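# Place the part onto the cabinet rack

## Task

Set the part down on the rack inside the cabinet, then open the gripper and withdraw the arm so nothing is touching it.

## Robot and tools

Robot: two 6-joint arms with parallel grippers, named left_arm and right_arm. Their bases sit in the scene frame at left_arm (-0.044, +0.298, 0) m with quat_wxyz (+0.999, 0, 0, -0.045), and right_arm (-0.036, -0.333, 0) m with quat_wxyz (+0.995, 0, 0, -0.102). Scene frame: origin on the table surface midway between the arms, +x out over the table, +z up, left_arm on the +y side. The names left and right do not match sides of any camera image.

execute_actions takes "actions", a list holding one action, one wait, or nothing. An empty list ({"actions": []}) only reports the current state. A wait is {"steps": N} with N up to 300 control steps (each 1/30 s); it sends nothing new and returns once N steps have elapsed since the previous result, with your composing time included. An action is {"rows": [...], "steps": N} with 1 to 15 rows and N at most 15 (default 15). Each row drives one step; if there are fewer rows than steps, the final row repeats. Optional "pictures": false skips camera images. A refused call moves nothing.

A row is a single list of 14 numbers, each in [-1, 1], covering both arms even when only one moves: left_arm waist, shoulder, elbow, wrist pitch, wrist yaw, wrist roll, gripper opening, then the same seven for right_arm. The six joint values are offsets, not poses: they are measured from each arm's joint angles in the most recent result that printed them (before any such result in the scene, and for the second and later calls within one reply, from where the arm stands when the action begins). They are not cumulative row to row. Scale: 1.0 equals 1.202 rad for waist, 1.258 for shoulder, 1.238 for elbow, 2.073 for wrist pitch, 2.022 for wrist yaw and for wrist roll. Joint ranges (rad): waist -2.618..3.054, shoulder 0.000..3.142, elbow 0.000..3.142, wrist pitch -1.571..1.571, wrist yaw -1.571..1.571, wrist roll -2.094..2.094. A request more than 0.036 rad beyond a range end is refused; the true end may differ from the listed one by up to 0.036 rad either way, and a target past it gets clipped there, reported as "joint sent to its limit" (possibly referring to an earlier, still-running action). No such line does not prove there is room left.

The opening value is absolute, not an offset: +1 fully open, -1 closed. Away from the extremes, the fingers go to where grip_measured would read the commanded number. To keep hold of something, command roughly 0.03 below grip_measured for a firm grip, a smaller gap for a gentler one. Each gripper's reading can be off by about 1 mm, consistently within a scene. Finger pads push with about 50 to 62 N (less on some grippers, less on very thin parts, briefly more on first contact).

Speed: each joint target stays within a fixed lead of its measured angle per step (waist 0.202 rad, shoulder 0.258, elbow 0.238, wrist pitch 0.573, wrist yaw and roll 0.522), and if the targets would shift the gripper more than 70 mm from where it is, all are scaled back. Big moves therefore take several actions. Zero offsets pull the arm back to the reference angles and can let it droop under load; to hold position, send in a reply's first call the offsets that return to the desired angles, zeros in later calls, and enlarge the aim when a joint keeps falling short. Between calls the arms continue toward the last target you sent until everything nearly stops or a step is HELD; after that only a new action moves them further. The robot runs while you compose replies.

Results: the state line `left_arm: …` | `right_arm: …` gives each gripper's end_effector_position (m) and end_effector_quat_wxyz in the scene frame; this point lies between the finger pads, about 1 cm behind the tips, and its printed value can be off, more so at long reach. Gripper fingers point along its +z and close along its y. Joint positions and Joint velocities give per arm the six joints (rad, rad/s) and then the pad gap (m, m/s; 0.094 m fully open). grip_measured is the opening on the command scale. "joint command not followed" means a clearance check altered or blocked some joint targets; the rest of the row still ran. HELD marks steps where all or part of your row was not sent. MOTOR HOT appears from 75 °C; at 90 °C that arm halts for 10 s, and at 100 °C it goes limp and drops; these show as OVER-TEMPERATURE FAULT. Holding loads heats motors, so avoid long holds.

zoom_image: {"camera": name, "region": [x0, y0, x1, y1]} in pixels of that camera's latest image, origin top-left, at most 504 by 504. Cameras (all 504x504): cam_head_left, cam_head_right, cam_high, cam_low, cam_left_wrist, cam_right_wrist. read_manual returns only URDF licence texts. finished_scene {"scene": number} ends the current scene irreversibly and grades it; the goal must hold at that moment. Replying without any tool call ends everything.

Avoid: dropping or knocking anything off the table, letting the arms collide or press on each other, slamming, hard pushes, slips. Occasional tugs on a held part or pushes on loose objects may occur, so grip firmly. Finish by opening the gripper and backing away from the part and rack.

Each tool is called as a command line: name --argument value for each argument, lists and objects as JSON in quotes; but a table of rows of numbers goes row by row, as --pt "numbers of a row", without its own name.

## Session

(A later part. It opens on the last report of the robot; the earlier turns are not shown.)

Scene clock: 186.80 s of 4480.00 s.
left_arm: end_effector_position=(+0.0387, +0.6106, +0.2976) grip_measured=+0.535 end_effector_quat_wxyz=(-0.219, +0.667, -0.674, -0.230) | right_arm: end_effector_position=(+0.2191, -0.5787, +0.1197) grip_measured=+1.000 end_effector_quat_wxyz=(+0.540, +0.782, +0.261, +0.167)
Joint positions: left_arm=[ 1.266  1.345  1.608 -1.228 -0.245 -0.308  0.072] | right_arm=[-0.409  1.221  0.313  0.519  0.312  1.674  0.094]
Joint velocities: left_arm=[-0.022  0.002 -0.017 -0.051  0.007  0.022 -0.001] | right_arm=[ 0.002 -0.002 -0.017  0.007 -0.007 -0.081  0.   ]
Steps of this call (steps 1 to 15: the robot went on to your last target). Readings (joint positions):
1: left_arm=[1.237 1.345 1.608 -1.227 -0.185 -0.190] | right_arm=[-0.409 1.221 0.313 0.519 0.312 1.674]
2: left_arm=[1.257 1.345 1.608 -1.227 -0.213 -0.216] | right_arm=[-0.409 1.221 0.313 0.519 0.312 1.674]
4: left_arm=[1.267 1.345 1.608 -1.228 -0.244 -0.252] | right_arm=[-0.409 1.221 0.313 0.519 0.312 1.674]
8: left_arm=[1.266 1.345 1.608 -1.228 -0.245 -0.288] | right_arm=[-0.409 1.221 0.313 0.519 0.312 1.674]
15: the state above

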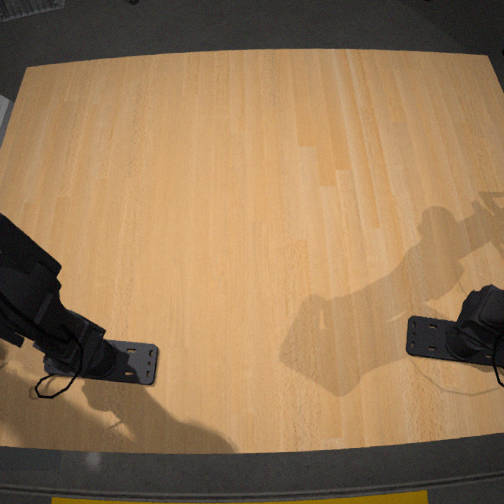

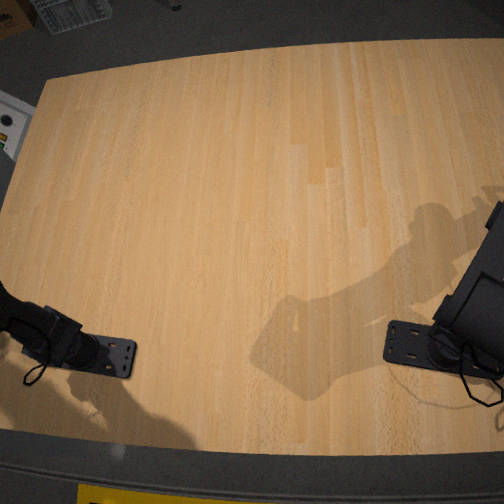

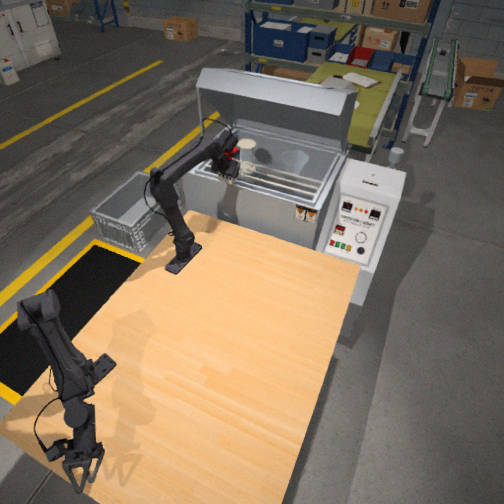

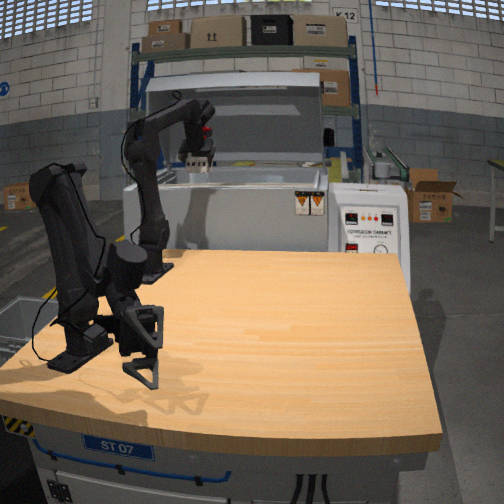

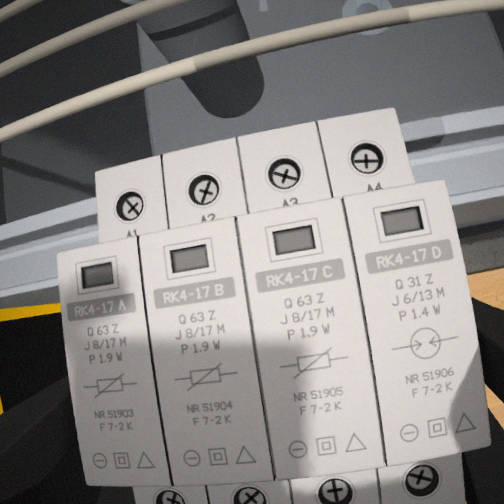

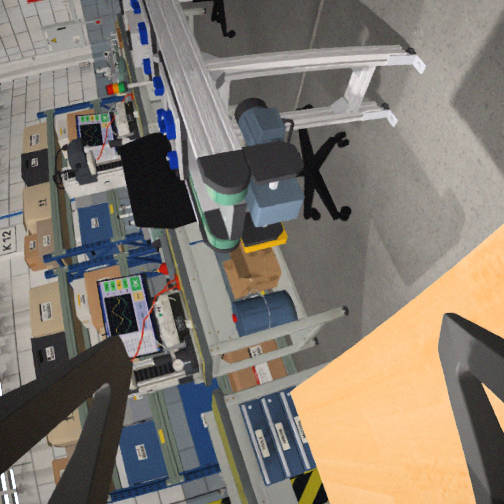

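execute_actions --actions '[{"rows":[[-0.002,0.002,0.02,0.004,-0.002,-0.003,0.5,0,0,0,0,0,0,1],[-0.004,0.012,0.04,0.008,-0.004,-0.003,0.5,0,0,0,0,0,0,1],[-0.006,0.032,0.07,0.012,-0.006,-0.003,0.5,0,0,0,0,0,0,1],[-0.008,0.06,0.105,0.016,-0.008,-0.003,0.5,0,0,0,0,0,0,1],[-0.01,0.094,0.146,0.02,-0.01,-0.003,0.5,0,0,0,0,0,0,1],[-0.012,0.131,0.19,0.023,-0.013,-0.003,0.5,0,0,0,0,0,0,1],[-0.012,0.17,0.235,0.023,-0.013,-0.003,0.5,0,0,0,0,0,0,1],[-0.012,0.209,0.28,0.023,-0.013,-0.003,0.5,0,0,0,0,0,0,1],[-0.012,0.248,0.325,0.023,-0.013,-0.003,0.5,0,0,0,0,0,0,1],[-0.012,0.287,0.368,0.023,-0.013,-0.003,0.5,0,0,0,0,0,0,1],[-0.012,0.325,0.41,0.023,-0.013,-0.003,0.5,0,0,0,0,0,0,1],[-0.012,0.362,0.448,0.023,-0.013,-0.003,0.5,0,0,0,0,0,0,1],[-0.012,0.396,0.48,0.023,-0.013,-0.003,0.5,0,0,0,0,0,0,1],[-0.012,0.425,0.506,0.023,-0.013,-0.003,0.5,0,0,0,0,0,0,1],[-0.012,0.447,0.523,0.023,-0.013,-0.003,0.5,0,0,0,0,0,0,1]],"steps":15}]' --pictures false

execute_actions --actions '[{"steps":18}]'

Scene clock: 204.77 s of 4480.00 s.
left_arm: end_effector_position=(+0.0944, +0.7381, +0.3134) grip_measured=+0.535 end_effector_quat_wxyz=(-0.245, +0.663, -0.665, -0.240) | right_arm: end_effector_position=(+0.2191, -0.5787, +0.1197) grip_measured=+1.000 end_effector_quat_wxyz=(+0.540, +0.782, +0.261, +0.167)
Joint positions: left_arm=[ 1.26   1.862  2.18  -1.227 -0.247 -0.313  0.072] | right_arm=[-0.409  1.221  0.313  0.519  0.312  1.674  0.094]
Joint velocities: left_arm=[ 0.012  1.136  0.818  0.212  0.007 -0.081  0.   ] | right_arm=[ 0.002 -0.022  0.002 -0.095 -0.095  0.022  0.   ]
Steps of this call (steps 1 to 15: the robot went on to your last target; steps 16 to 90: nothing new was sent; then 14.47 s passed at rest; steps 91 to 105: all 15 steps of this action). Readings (joint positions):
91: left_arm=[1.266 1.346 1.608 -1.230 -0.244 -0.313] | right_arm=[-0.409 1.221 0.313 0.519 0.312 1.674]
92: left_arm=[1.266 1.349 1.610 -1.236 -0.244 -0.313] | right_arm=[-0.409 1.221 0.313 0.519 0.312 1.674]
94: left_arm=[1.266 1.377 1.645 -1.260 -0.243 -0.313] | right_arm=[-0.409 1.221 0.313 0.519 0.312 1.674]
98: left_arm=[1.263 1.527 1.835 -1.274 -0.246 -0.313] | right_arm=[-0.409 1.221 0.313 0.519 0.312 1.674]
105: the state above

Scene clock: 205.37 s of 4480.00 s.
left_arm: end_effector_position=(+0.1016, +0.7551, +0.2880) grip_measured=+0.535 end_effector_quat_wxyz=(-0.223, +0.666, -0.673, -0.231) | right_arm: end_effector_position=(+0.2191, -0.5787, +0.1197) grip_measured=+1.000 end_effector_quat_wxyz=(+0.540, +0.782, +0.261, +0.167)
Joint positions: left_arm=[ 1.26   1.949  2.218 -1.227 -0.247 -0.313  0.072] | right_arm=[-0.409  1.221  0.313  0.519  0.312  1.674  0.094]
Joint velocities: left_arm=[ 0.002  0.012 -0.022  0.037  0.007  0.037 -0.   ] | right_arm=[ 0.007  0.002  0.002  0.022 -0.037 -0.022  0.   ]
Steps of this call (steps 1 to 18: the robot went on to your last target). Readings (joint positions):
1: left_arm=[1.260 1.896 2.200 -1.218 -0.247 -0.313] | right_arm=[-0.409 1.221 0.313 0.519 0.312 1.674]
2: left_arm=[1.260 1.921 2.208 -1.211 -0.247 -0.313] | right_arm=[-0.409 1.221 0.313 0.519 0.312 1.674]
4: left_arm=[1.260 1.953 2.208 -1.214 -0.247 -0.313] | right_arm=[-0.409 1.221 0.313 0.519 0.312 1.674]
8: left_arm=[1.260 1.965 2.208 -1.226 -0.247 -0.313] | right_arm=[-0.409 1.221 0.313 0.519 0.312 1.674]
18: the state above

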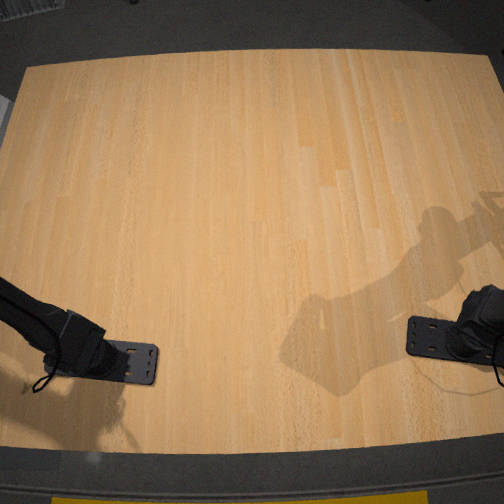

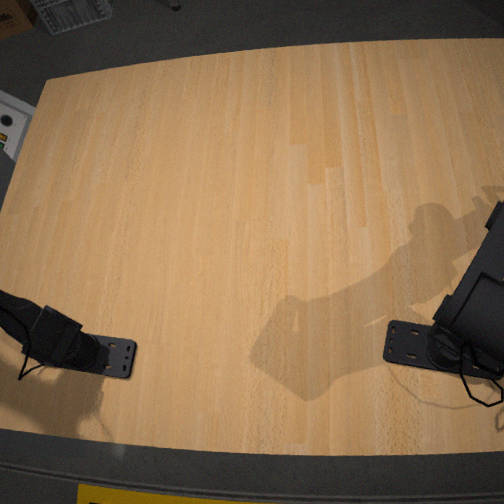

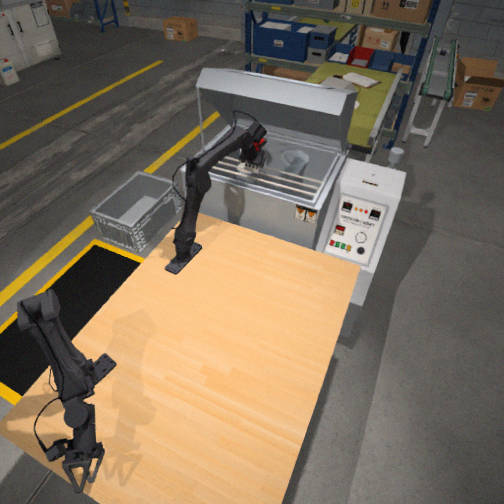

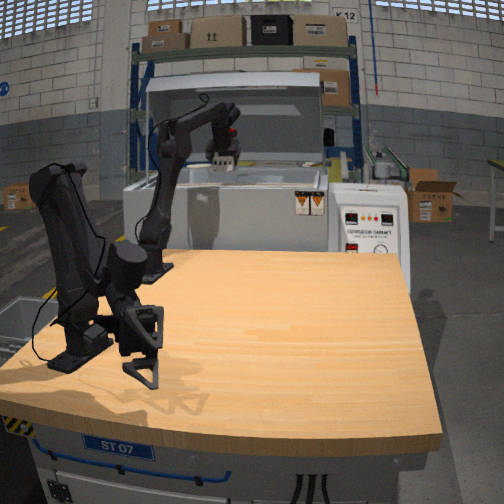

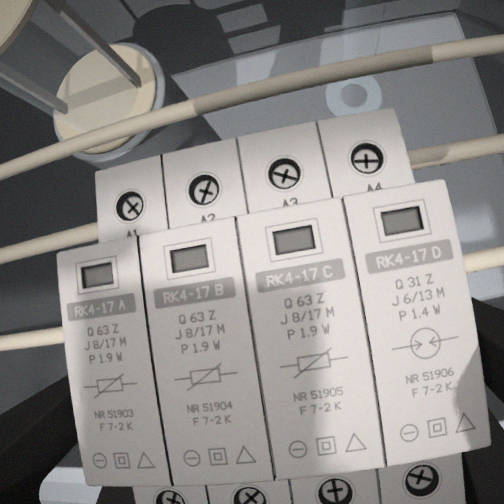

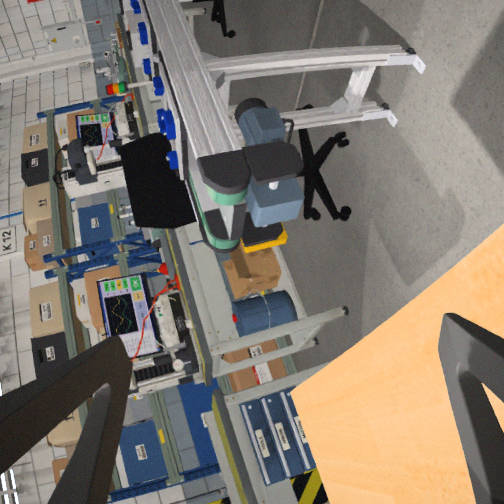

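zoom_image --camera "cam_high" --region '[190, 100, 330, 220]'

zoom_image --camera "cam_left_wrist" --region '[0, 0, 504, 504]'

Region (190, 100, 330, 220) of cam_high's 504x504 image, scaled by 3.600, with more detail than that image has; it fills the top 432 rows of this view, and the rest is white.

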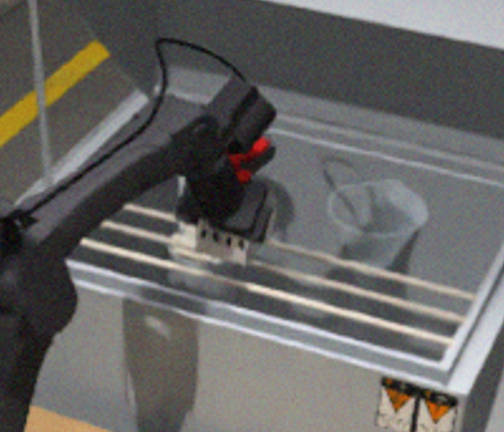

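Region (0, 0, 504, 504) of cam_left_wrist's 504x504 image, scaled by 1.000.

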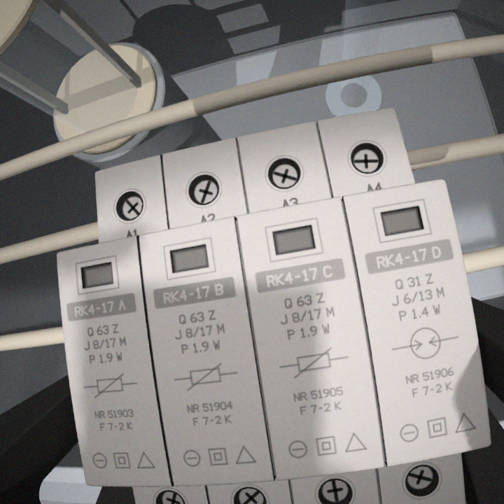

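execute_actions --actions '[{"rows":[[0.002,-0.034,0.025,0.026,0.001,0.001,0.5,0,0,0,0,0,0,1],[0.004,-0.036,0.02,0.032,0.002,0.002,0.5,0,0,0,0,0,0,1],[0.006,-0.038,0.012,0.04,0.003,0.004,0.5,0,0,0,0,0,0,1],[0.008,-0.041,0.001,0.049,0.004,0.005,0.5,0,0,0,0,0,0,1],[0.01,-0.044,-0.012,0.059,0.005,0.007,0.5,0,0,0,0,0,0,1],[0.012,-0.048,-0.027,0.069,0.006,0.008,0.5,0,0,0,0,0,0,1],[0.014,-0.052,-0.044,0.079,0.007,0.01,0.5,0,0,0,0,0,0,1],[0.016,-0.055,-0.061,0.089,0.007,0.011,0.5,0,0,0,0,0,0,1],[0.018,-0.059,-0.078,0.099,0.007,0.013,0.5,0,0,0,0,0,0,1],[0.02,-0.062,-0.095,0.108,0.007,0.014,0.5,0,0,0,0,0,0,1],[0.022,-0.065,-0.111,0.116,0.007,0.014,0.5,0,0,0,0,0,0,1],[0.022,-0.067,-0.126,0.123,0.007,0.014,0.5,0,0,0,0,0,0,1],[0.022,-0.069,-0.139,0.128,0.007,0.014,0.5,0,0,0,0,0,0,1],[0.022,-0.07,-0.15,0.131,0.007,0.014,0.5,0,0,0,0,0,0,1],[0.022,-0.071,-0.158,0.133,0.007,0.014,0.5,0,0,0,0,0,0,1]],"steps":15}]' --pictures false

execute_actions --actions '[{"steps":18}]'

Scene clock: 261.67 s of 4480.00 s.
left_arm: end_effector_position=(+0.0993, +0.7646, +0.2621) grip_measured=+0.535 end_effector_quat_wxyz=(-0.233, +0.664, -0.672, -0.230) | right_arm: end_effector_position=(+0.2191, -0.5787, +0.1197) grip_measured=+1.000 end_effector_quat_wxyz=(+0.540, +0.782, +0.261, +0.167)
Joint positions: left_arm=[ 1.28   1.905  2.033 -1.066 -0.225 -0.295  0.072] | right_arm=[-0.409  1.221  0.313  0.519  0.312  1.674  0.094]
Joint velocities: left_arm=[ 0.022  0.012 -0.422  0.403  0.051 -0.022  0.   ] | right_arm=[-0.002  0.002  0.017 -0.066 -0.037 -0.081  0.   ]
Steps of this call (steps 1 to 15: the robot went on to your last target; steps 16 to 90: nothing new was sent; then 52.80 s passed at rest; steps 91 to 105: all 15 steps of this action). Readings (joint positions):
91: left_arm=[1.260 1.949 2.218 -1.227 -0.246 -0.313] | right_arm=[-0.409 1.221 0.313 0.519 0.312 1.674]
92: left_arm=[1.260 1.949 2.218 -1.227 -0.243 -0.313] | right_arm=[-0.409 1.221 0.313 0.519 0.312 1.674]
94: left_arm=[1.260 1.948 2.215 -1.222 -0.238 -0.312] | right_arm=[-0.409 1.221 0.313 0.519 0.312 1.674]
98: left_arm=[1.263 1.928 2.165 -1.169 -0.228 -0.306] | right_arm=[-0.409 1.221 0.313 0.519 0.312 1.674]
105: the state above

Scene clock: 262.27 s of 4480.00 s.
left_arm: end_effector_position=(+0.1014, +0.7690, +0.2565) grip_measured=+0.535 end_effector_quat_wxyz=(-0.238, +0.662, -0.672, -0.231) | right_arm: end_effector_position=(+0.2191, -0.5787, +0.1197) grip_measured=+1.000 end_effector_quat_wxyz=(+0.540, +0.782, +0.261, +0.167)
Joint positions: left_arm=[ 1.28   1.905  2.003 -1.024 -0.221 -0.292  0.072] | right_arm=[-0.409  1.221  0.313  0.519  0.312  1.674  0.094]
Joint velocities: left_arm=[-0.012 -0.012 -0.002  0.037  0.022 -0.051 -0.   ] | right_arm=[-0.002  0.002 -0.022  0.066 -0.066  0.037  0.   ]
Steps of this call (steps 1 to 18: the robot went on to your last target). Readings (joint positions):
1: left_arm=[1.280 1.905 2.021 -1.058 -0.225 -0.295] | right_arm=[-0.409 1.221 0.313 0.519 0.312 1.674]
2: left_arm=[1.280 1.905 2.011 -1.054 -0.224 -0.294] | right_arm=[-0.409 1.221 0.313 0.519 0.312 1.674]
4: left_arm=[1.280 1.905 2.003 -1.051 -0.222 -0.293] | right_arm=[-0.409 1.221 0.313 0.519 0.312 1.674]
8: left_arm=[1.280 1.905 2.003 -1.035 -0.221 -0.292] | right_arm=[-0.409 1.221 0.313 0.519 0.312 1.674]
18: the state above

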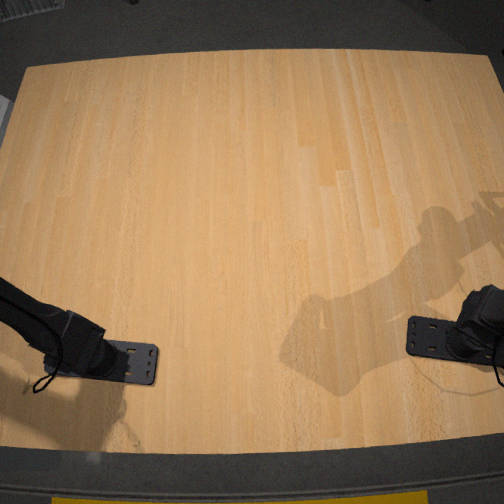

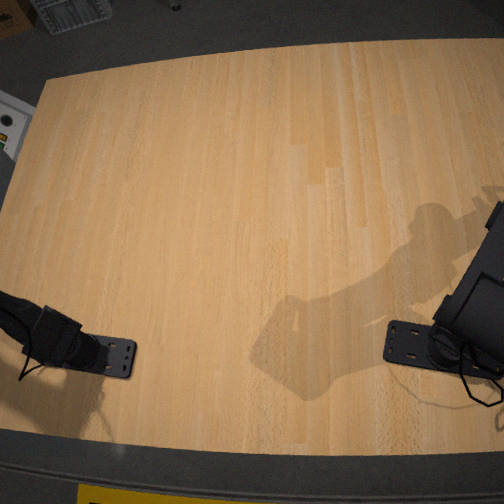

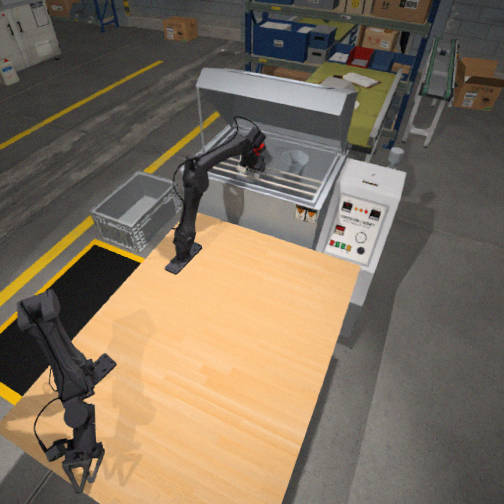

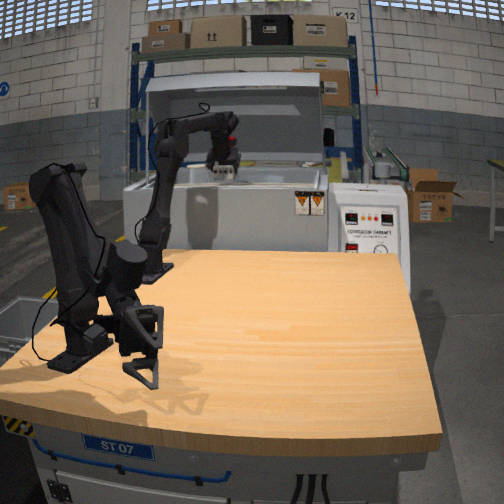

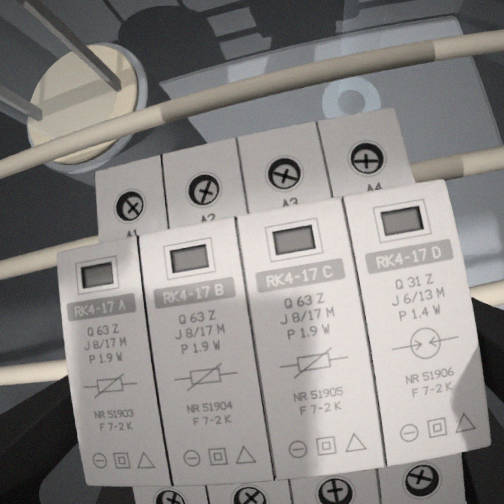

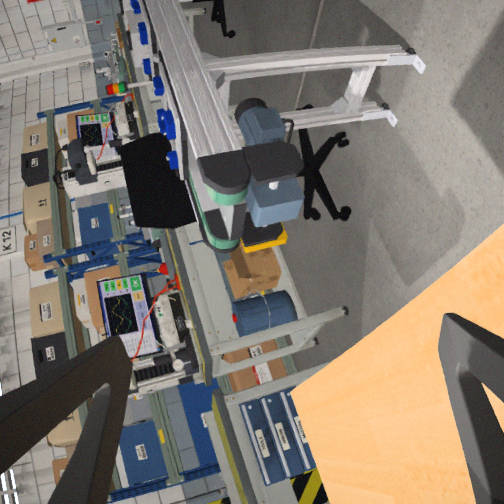

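zoom_image --camera "cam_left_wrist" --region '[0, 100, 200, 450]'

zoom_image --camera "cam_left_wrist" --region '[340, 0, 504, 350]'

zoom_image --camera "cam_low" --region '[170, 130, 290, 200]'

Region (0, 100, 200, 450) of cam_left_wrist's 504x504 image, scaled by 1.440, with more detail than that image has; it fills the left 288 columns of this view, and the rest is white.

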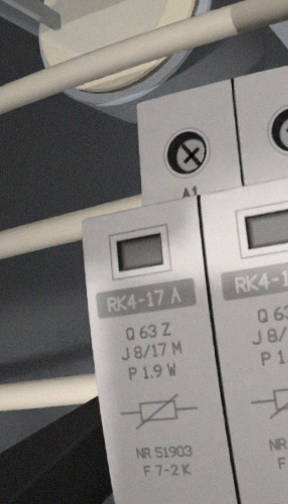

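Region (340, 0, 504, 350) of cam_left_wrist's 504x504 image, scaled by 1.440, with more detail than that image has; it fills the left 236 columns of this view, and the rest is white.

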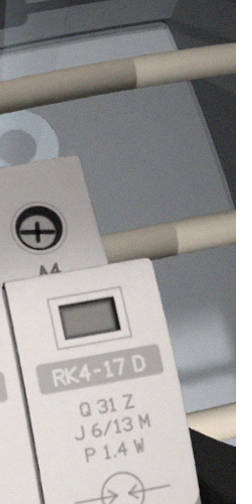

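Region (170, 130, 290, 200) of cam_low's 504x504 image, scaled by 4.200, with more detail than that image has; it fills the top 294 rows of this view, and the rest is white.

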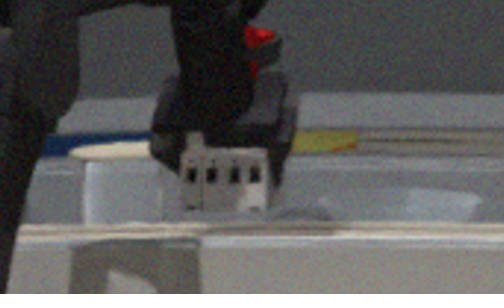

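execute_actions --actions '[]' --pictures false

Scene clock: 285.97 s of 4480.00 s.
left_arm: end_effector_position=(+0.1014, +0.7691, +0.2566) grip_measured=+0.535 end_effector_quat_wxyz=(-0.238, +0.662, -0.672, -0.231) | right_arm: end_effector_position=(+0.2191, -0.5787, +0.1197) grip_measured=+1.000 end_effector_quat_wxyz=(+0.540, +0.782, +0.261, +0.167)
Joint positions: left_arm=[ 1.28   1.905  2.003 -1.024 -0.221 -0.292  0.072] | right_arm=[-0.409  1.221  0.313  0.519  0.312  1.674  0.094]
Joint velocities: left_arm=[ 0.002  0.007 -0.022 -0.051  0.007 -0.022  0.   ] | right_arm=[-0.007  0.002 -0.017  0.007 -0.081 -0.022  0.   ]
Steps of this call (steps 1 to 15: the robot went on to your last target; steps 16 to 90: nothing new was sent; then 20.70 s passed at rest). Readings (joint positions):
1: left_arm=[1.280 1.905 2.003 -1.024 -0.221 -0.292] | right_arm=[-0.409 1.221 0.313 0.519 0.312 1.674]
2: left_arm=[1.280 1.905 2.003 -1.024 -0.221 -0.292] | right_arm=[-0.409 1.221 0.313 0.519 0.312 1.674]
4: left_arm=[1.280 1.905 2.003 -1.024 -0.221 -0.292] | right_arm=[-0.409 1.221 0.313 0.519 0.312 1.674]
8: left_arm=[1.280 1.905 2.003 -1.024 -0.221 -0.292] | right_arm=[-0.409 1.221 0.313 0.519 0.312 1.674]
90: the state above
All arms were judged still, so your last target was given up. Only a new action makes them travel on or press farther. Fingers that are still opening or closing keep moving.

execute_actions --actions '[{"rows":[[0.004,-0.034,0.024,0.036,-0.006,0,0.5,0,0,0,0,0,0,1],[0.004,-0.03,0.031,0.037,-0.006,0,0.5,0,0,0,0,0,0,1],[0.004,-0.025,0.038,0.038,-0.006,0,0.5,0,0,0,0,0,0,1],[0.004,-0.019,0.045,0.039,-0.006,0,0.5,0,0,0,0,0,0,1],[0.004,-0.013,0.052,0.04,-0.006,0,0.5,0,0,0,0,0,0,1],[0.004,-0.007,0.059,0.041,-0.006,0,0.5,0,0,0,0,0,0,1],[0.004,-0.001,0.065,0.042,-0.006,0,0.5,0,0,0,0,0,0,1],[0.004,0.005,0.071,0.043,-0.006,0,0.5,0,0,0,0,0,0,1],[0.004,0.011,0.077,0.044,-0.006,0,0.5,0,0,0,0,0,0,1],[0.004,0.017,0.082,0.045,-0.006,0,0.5,0,0,0,0,0,0,1],[0.004,0.022,0.087,0.045,-0.006,0,0.5,0,0,0,0,0,0,1],[0.004,0.027,0.091,0.045,-0.006,0,0.5,0,0,0,0,0,0,1],[0.004,0.031,0.094,0.045,-0.006,0,0.5,0,0,0,0,0,0,1],[0.004,0.034,0.096,0.045,-0.006,0,0.5,0,0,0,0,0,0,1],[0.004,0.035,0.096,0.045,-0.006,0,0.5,0,0,0,0,0,0,1]],"steps":15}]' --pictures false

execute_actions --actions '[{"steps":15}]'

Scene clock: 293.80 s of 4480.00 s.
left_arm: end_effector_position=(+0.1090, +0.7879, +0.2638) grip_measured=+0.535 end_effector_quat_wxyz=(-0.258, +0.659, -0.665, -0.240) | right_arm: end_effector_position=(+0.2191, -0.5787, +0.1197) grip_measured=+1.000 end_effector_quat_wxyz=(+0.540, +0.782, +0.261, +0.167)
Joint positions: left_arm=[ 1.28   1.96   2.081 -1.001 -0.221 -0.292  0.072] | right_arm=[-0.409  1.221  0.313  0.519  0.312  1.674  0.094]
Joint velocities: left_arm=[-0.037  0.129  0.027  0.037  0.007  0.022  0.   ] | right_arm=[ 0.002  0.002  0.007 -0.037  0.022  0.022  0.   ]
Steps of this call (steps 1 to 90: nothing new was sent; then 4.33 s passed at rest; steps 91 to 105: all 15 steps of this action). Readings (joint positions):
91: left_arm=[1.280 1.905 2.003 -1.024 -0.221 -0.292] | right_arm=[-0.409 1.221 0.313 0.519 0.312 1.674]
92: left_arm=[1.280 1.905 2.003 -1.024 -0.221 -0.292] | right_arm=[-0.409 1.221 0.313 0.519 0.312 1.674]
94: left_arm=[1.280 1.905 2.005 -1.023 -0.221 -0.292] | right_arm=[-0.409 1.221 0.313 0.519 0.312 1.674]
98: left_arm=[1.280 1.919 2.037 -1.019 -0.221 -0.292] | right_arm=[-0.409 1.221 0.313 0.519 0.312 1.674]
105: the state above

Scene clock: 294.30 s of 4480.00 s.
left_arm: end_effector_position=(+0.1100, +0.7905, +0.2551) grip_measured=+0.535 end_effector_quat_wxyz=(-0.251, +0.660, -0.667, -0.237) | right_arm: end_effector_position=(+0.2191, -0.5787, +0.1197) grip_measured=+1.000 end_effector_quat_wxyz=(+0.540, +0.782, +0.261, +0.167)
Joint positions: left_arm=[ 1.28   1.978  2.081 -1.    -0.221 -0.292  0.072] | right_arm=[-0.409  1.221  0.313  0.519  0.312  1.674  0.094]
Joint velocities: left_arm=[-0.007 -0.012  0.002 -0.051 -0.022 -0.051 -0.   ] | right_arm=[ 0.007  0.012 -0.007 -0.007  0.037  0.007  0.   ]
Steps of this call (steps 1 to 15: the robot went on to your last target). Readings (joint positions):
1: left_arm=[1.280 1.965 2.081 -1.000 -0.221 -0.292] | right_arm=[-0.409 1.221 0.313 0.519 0.312 1.674]
2: left_arm=[1.280 1.968 2.081 -1.000 -0.221 -0.292] | right_arm=[-0.409 1.221 0.313 0.519 0.312 1.674]
4: left_arm=[1.280 1.975 2.081 -1.000 -0.221 -0.292] | right_arm=[-0.409 1.221 0.313 0.519 0.312 1.674]
8: left_arm=[1.280 1.978 2.081 -1.000 -0.221 -0.292] | right_arm=[-0.409 1.221 0.313 0.519 0.312 1.674]
15: the state above

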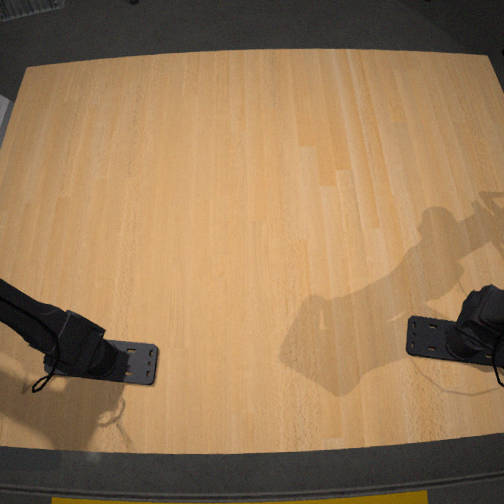

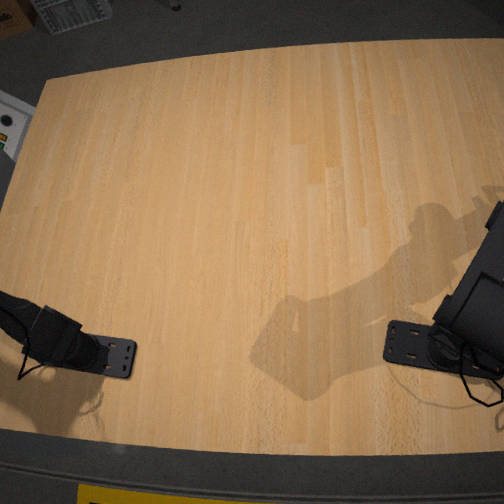

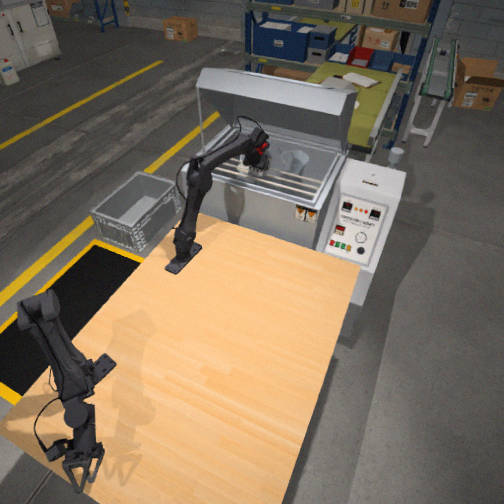

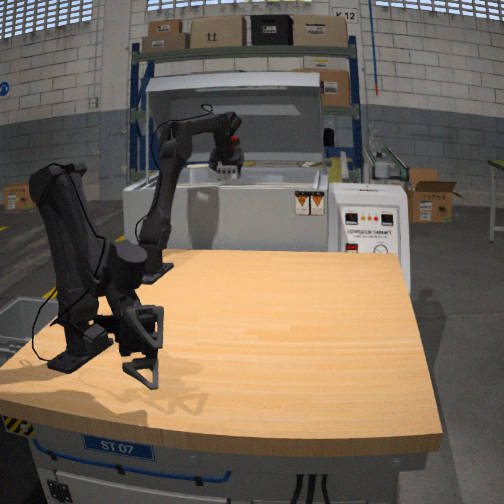

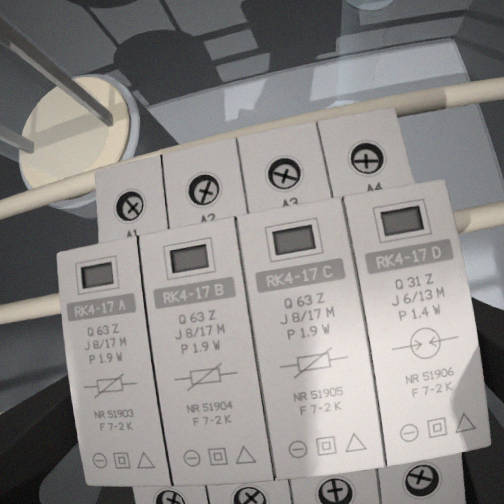

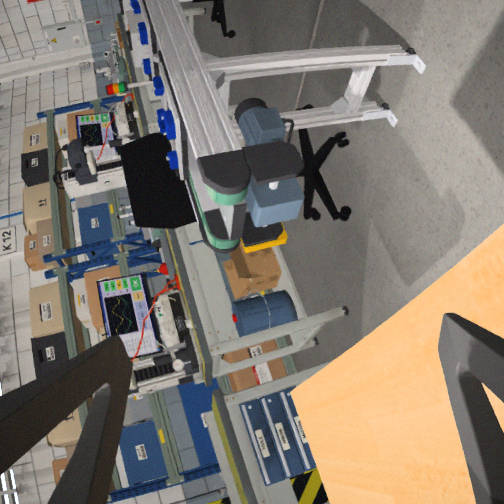

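execute_actions --actions '[{"rows":[[0.004,-0.028,0.024,0.035,-0.006,0,0.5,0,0,0,0,0,0,1],[0.004,-0.033,0.016,0.037,-0.006,0,0.5,0,0,0,0,0,0,1],[0.004,-0.036,0.01,0.04,-0.006,0,0.5,0,0,0,0,0,0,1],[0.004,-0.038,0.004,0.043,-0.006,0,0.5,0,0,0,0,0,0,1],[0.004,-0.04,-0.002,0.046,-0.006,0,0.5,0,0,0,0,0,0,1],[0.004,-0.042,-0.008,0.049,-0.006,0,0.5,0,0,0,0,0,0,1],[0.004,-0.043,-0.014,0.052,-0.006,0,0.5,0,0,0,0,0,0,1],[0.004,-0.045,-0.02,0.055,-0.006,0,0.5,0,0,0,0,0,0,1],[0.004,-0.046,-0.026,0.058,-0.006,0,0.5,0,0,0,0,0,0,1],[0.004,-0.048,-0.032,0.06,-0.006,0,0.5,0,0,0,0,0,0,1],[0.004,-0.049,-0.038,0.062,-0.006,0,0.5,0,0,0,0,0,0,1],[0.004,-0.051,-0.043,0.064,-0.006,0,0.5,0,0,0,0,0,0,1],[0.004,-0.052,-0.048,0.065,-0.006,0,0.5,0,0,0,0,0,0,1],[0.004,-0.053,-0.053,0.066,-0.006,0,0.5,0,0,0,0,0,0,1],[0.004,-0.054,-0.057,0.067,-0.006,0,0.5,0,0,0,0,0,0,1]],"steps":15}]' --pictures false

execute_actions --actions '[{"steps":15}]'

Scene clock: 307.00 s of 4480.00 s.
left_arm: end_effector_position=(+0.1098, +0.7899, +0.2421) grip_measured=+0.535 end_effector_quat_wxyz=(-0.248, +0.661, -0.668, -0.235) | right_arm: end_effector_position=(+0.2191, -0.5787, +0.1197) grip_measured=+1.000 end_effector_quat_wxyz=(+0.540, +0.782, +0.261, +0.167)
Joint positions: left_arm=[ 1.28   1.962  2.008 -0.949 -0.221 -0.292  0.072] | right_arm=[-0.409  1.221  0.313  0.519  0.312  1.674  0.094]
Joint velocities: left_arm=[-0.012 -0.017 -0.183  0.11   0.051  0.037  0.   ] | right_arm=[ 0.017  0.002  0.017 -0.007  0.022 -0.037  0.   ]
Steps of this call (steps 1 to 15: the robot went on to your last target; steps 16 to 90: nothing new was sent; then 9.20 s passed at rest; steps 91 to 105: all 15 steps of this action). Readings (joint positions):
91: left_arm=[1.280 1.978 2.081 -1.000 -0.221 -0.292] | right_arm=[-0.409 1.221 0.313 0.519 0.312 1.674]
92: left_arm=[1.280 1.978 2.081 -1.000 -0.221 -0.292] | right_arm=[-0.409 1.221 0.313 0.519 0.312 1.674]
94: left_arm=[1.280 1.978 2.080 -0.997 -0.221 -0.292] | right_arm=[-0.409 1.221 0.313 0.519 0.312 1.674]
98: left_arm=[1.280 1.971 2.058 -0.977 -0.221 -0.292] | right_arm=[-0.409 1.221 0.313 0.519 0.312 1.674]
105: the state above

Scene clock: 307.50 s of 4480.00 s.
left_arm: end_effector_position=(+0.1101, +0.7908, +0.2397) grip_measured=+0.535 end_effector_quat_wxyz=(-0.249, +0.661, -0.668, -0.236) | right_arm: end_effector_position=(+0.2191, -0.5787, +0.1197) grip_measured=+1.000 end_effector_quat_wxyz=(+0.540, +0.782, +0.261, +0.167)
Joint positions: left_arm=[ 1.28   1.961  1.996 -0.937 -0.221 -0.292  0.072] | right_arm=[-0.409  1.221  0.313  0.519  0.312  1.674  0.094]
Joint velocities: left_arm=[-0.017 -0.007 -0.007  0.007  0.007  0.007  0.   ] | right_arm=[-0.017 -0.002  0.017 -0.007 -0.022 -0.022  0.   ]
Steps of this call (steps 1 to 15: the robot went on to your last target). Readings (joint positions):
1: left_arm=[1.280 1.961 2.003 -0.948 -0.221 -0.292] | right_arm=[-0.409 1.221 0.313 0.519 0.312 1.674]
2: left_arm=[1.280 1.961 2.000 -0.947 -0.221 -0.292] | right_arm=[-0.409 1.221 0.313 0.519 0.312 1.674]
4: left_arm=[1.280 1.961 1.997 -0.946 -0.221 -0.292] | right_arm=[-0.409 1.221 0.313 0.519 0.312 1.674]
8: left_arm=[1.280 1.961 1.996 -0.940 -0.221 -0.292] | right_arm=[-0.409 1.221 0.313 0.519 0.312 1.674]
15: the state above

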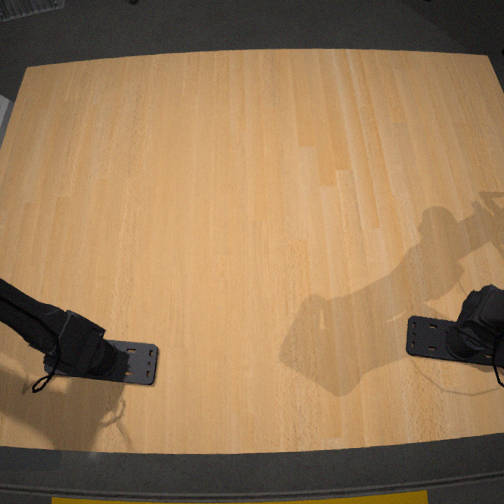

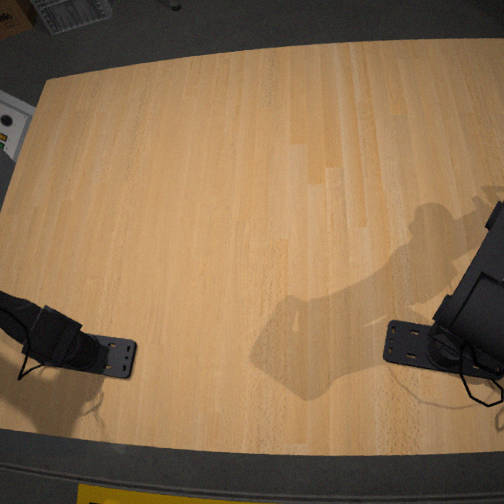

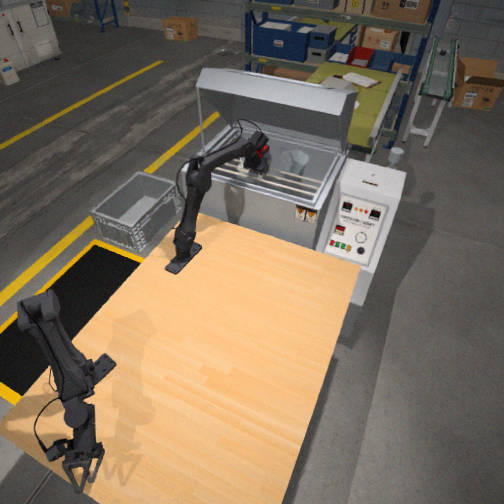

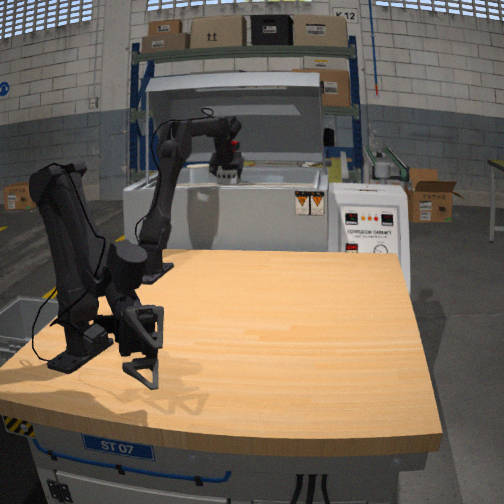

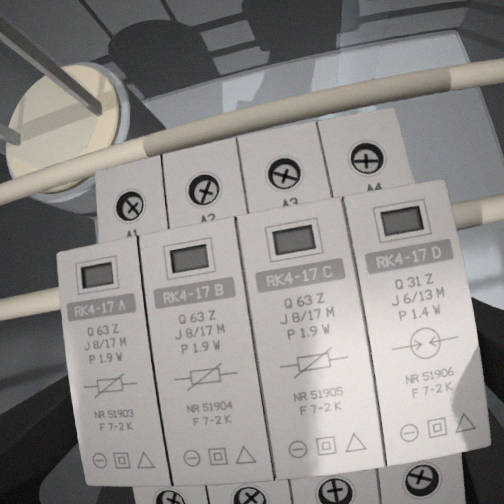

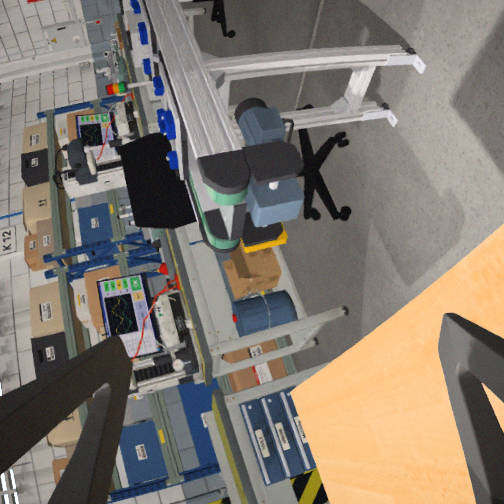

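zoom_image --camera "cam_low" --region '[180, 140, 280, 200]'

zoom_image --camera "cam_high" --region '[215, 130, 305, 200]'

Region (180, 140, 280, 200) of cam_low's 504x504 image, scaled by 5.040, with more detail than that image has; it fills the top 302 rows of this view, and the rest is white.

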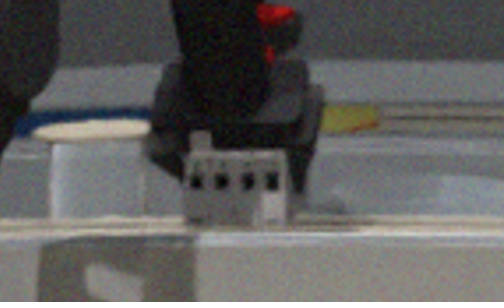

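Region (215, 130, 305, 200) of cam_high's 504x504 image, scaled by 5.600, with more detail than that image has.

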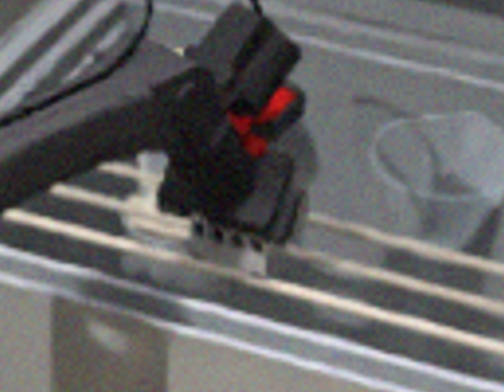

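execute_actions --actions '[{"rows":[[0.004,-0.04,0.009,0.037,-0.006,0,0.5,0,0,0,0,0,0,1],[0.004,-0.04,0.007,0.038,-0.006,0,0.5,0,0,0,0,0,0,1],[0.004,-0.04,0.005,0.039,-0.006,0,0.5,0,0,0,0,0,0,1],[0.004,-0.04,0.003,0.04,-0.006,0,0.5,0,0,0,0,0,0,1],[0.004,-0.04,0.001,0.041,-0.006,0,0.5,0,0,0,0,0,0,1],[0.004,-0.04,-0.001,0.042,-0.006,0,0.5,0,0,0,0,0,0,1],[0.004,-0.04,-0.003,0.043,-0.006,0,0.5,0,0,0,0,0,0,1],[0.004,-0.04,-0.005,0.044,-0.006,0,0.5,0,0,0,0,0,0,1],[0.004,-0.04,-0.007,0.044,-0.006,0,0.5,0,0,0,0,0,0,1],[0.004,-0.04,-0.009,0.044,-0.006,0,0.5,0,0,0,0,0,0,1]],"steps":15}]' --pictures false

execute_actions --actions '[{"steps":6}]'

Scene clock: 319.77 s of 4480.00 s.
left_arm: end_effector_position=(+0.1098, +0.7901, +0.2334) grip_measured=+0.535 end_effector_quat_wxyz=(-0.245, +0.661, -0.669, -0.234) | right_arm: end_effector_position=(+0.2191, -0.5787, +0.1197) grip_measured=+1.000 end_effector_quat_wxyz=(+0.540, +0.782, +0.261, +0.167)
Joint positions: left_arm=[ 1.28   1.959  1.972 -0.923 -0.221 -0.292  0.072] | right_arm=[-0.409  1.221  0.313  0.519  0.312  1.674  0.094]
Joint velocities: left_arm=[-0.007 -0.012 -0.012  0.007  0.022  0.022 -0.002] | right_arm=[-0.002  0.012 -0.007 -0.022 -0.007 -0.007  0.   ]
Steps of this call (steps 1 to 15: the robot went on to your last target; steps 16 to 90: nothing new was sent; then 8.77 s passed at rest; steps 91 to 105: all 15 steps of this action). Readings (joint positions):
91: left_arm=[1.280 1.961 1.996 -0.936 -0.221 -0.292] | right_arm=[-0.409 1.221 0.313 0.519 0.312 1.674]
92: left_arm=[1.280 1.961 1.996 -0.936 -0.221 -0.292] | right_arm=[-0.409 1.221 0.313 0.519 0.312 1.674]
94: left_arm=[1.280 1.961 1.995 -0.933 -0.221 -0.292] | right_arm=[-0.409 1.221 0.313 0.519 0.312 1.674]
98: left_arm=[1.280 1.959 1.984 -0.926 -0.221 -0.292] | right_arm=[-0.409 1.221 0.313 0.519 0.312 1.674]
105: the state above

Scene clock: 319.97 s of 4480.00 s.
left_arm: end_effector_position=(+0.1100, +0.7905, +0.2338) grip_measured=+0.535 end_effector_quat_wxyz=(-0.246, +0.661, -0.669, -0.235) | right_arm: end_effector_position=(+0.2191, -0.5787, +0.1197) grip_measured=+1.000 end_effector_quat_wxyz=(+0.540, +0.782, +0.261, +0.167)
Joint positions: left_arm=[ 1.28   1.959  1.972 -0.921 -0.221 -0.292  0.072] | right_arm=[-0.409  1.221  0.313  0.519  0.312  1.674  0.094]
Joint velocities: left_arm=[ 0.007 -0.002 -0.017 -0.022  0.037 -0.007  0.001] | right_arm=[-0.007 -0.002  0.007  0.007  0.007 -0.022  0.   ]
Steps of this call (steps 1 to 6: the robot went on to your last target). Readings (joint positions):
1: left_arm=[1.280 1.959 1.972 -0.923 -0.221 -0.292] | right_arm=[-0.409 1.221 0.313 0.519 0.312 1.674]
2: left_arm=[1.280 1.959 1.972 -0.922 -0.221 -0.292] | right_arm=[-0.409 1.221 0.313 0.519 0.312 1.674]
4: left_arm=[1.280 1.959 1.972 -0.921 -0.221 -0.292] | right_arm=[-0.409 1.221 0.313 0.519 0.312 1.674]
6: the state above

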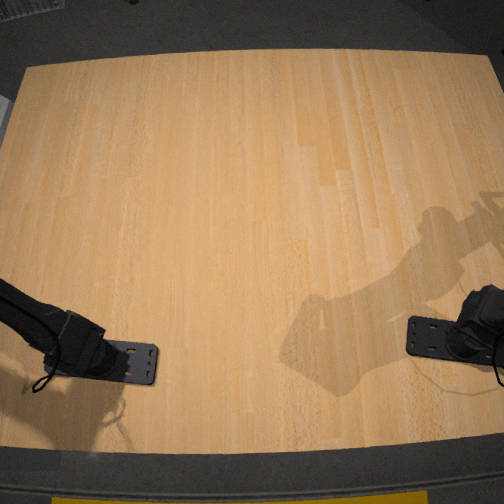

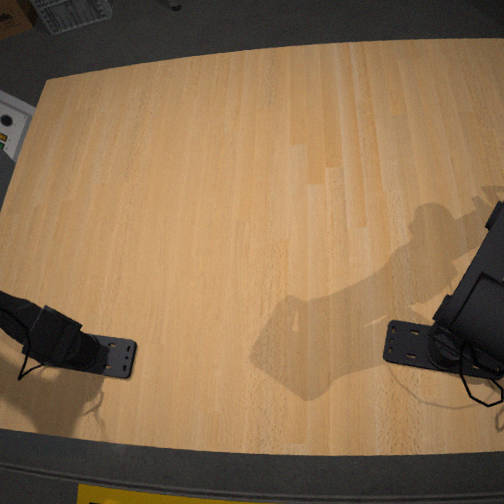

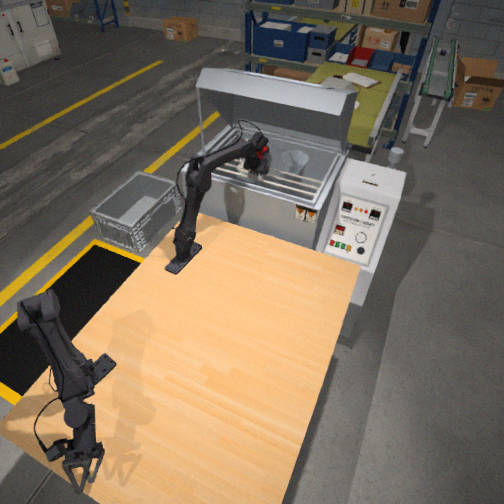

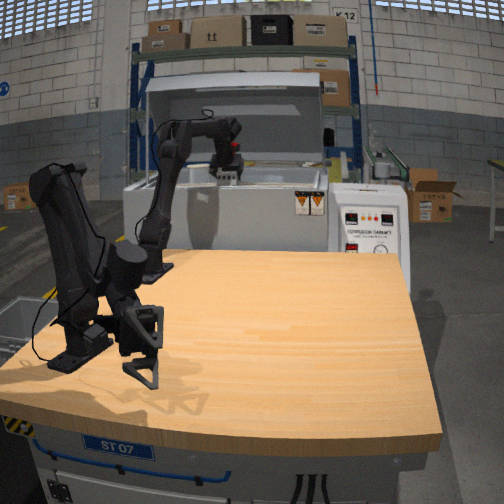

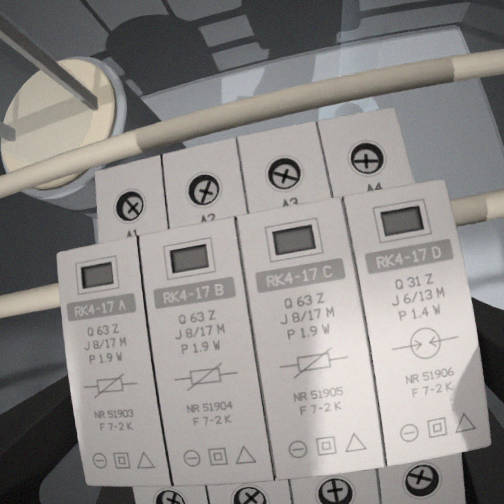

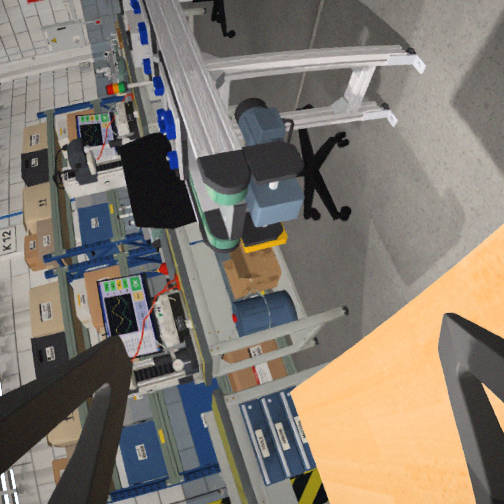

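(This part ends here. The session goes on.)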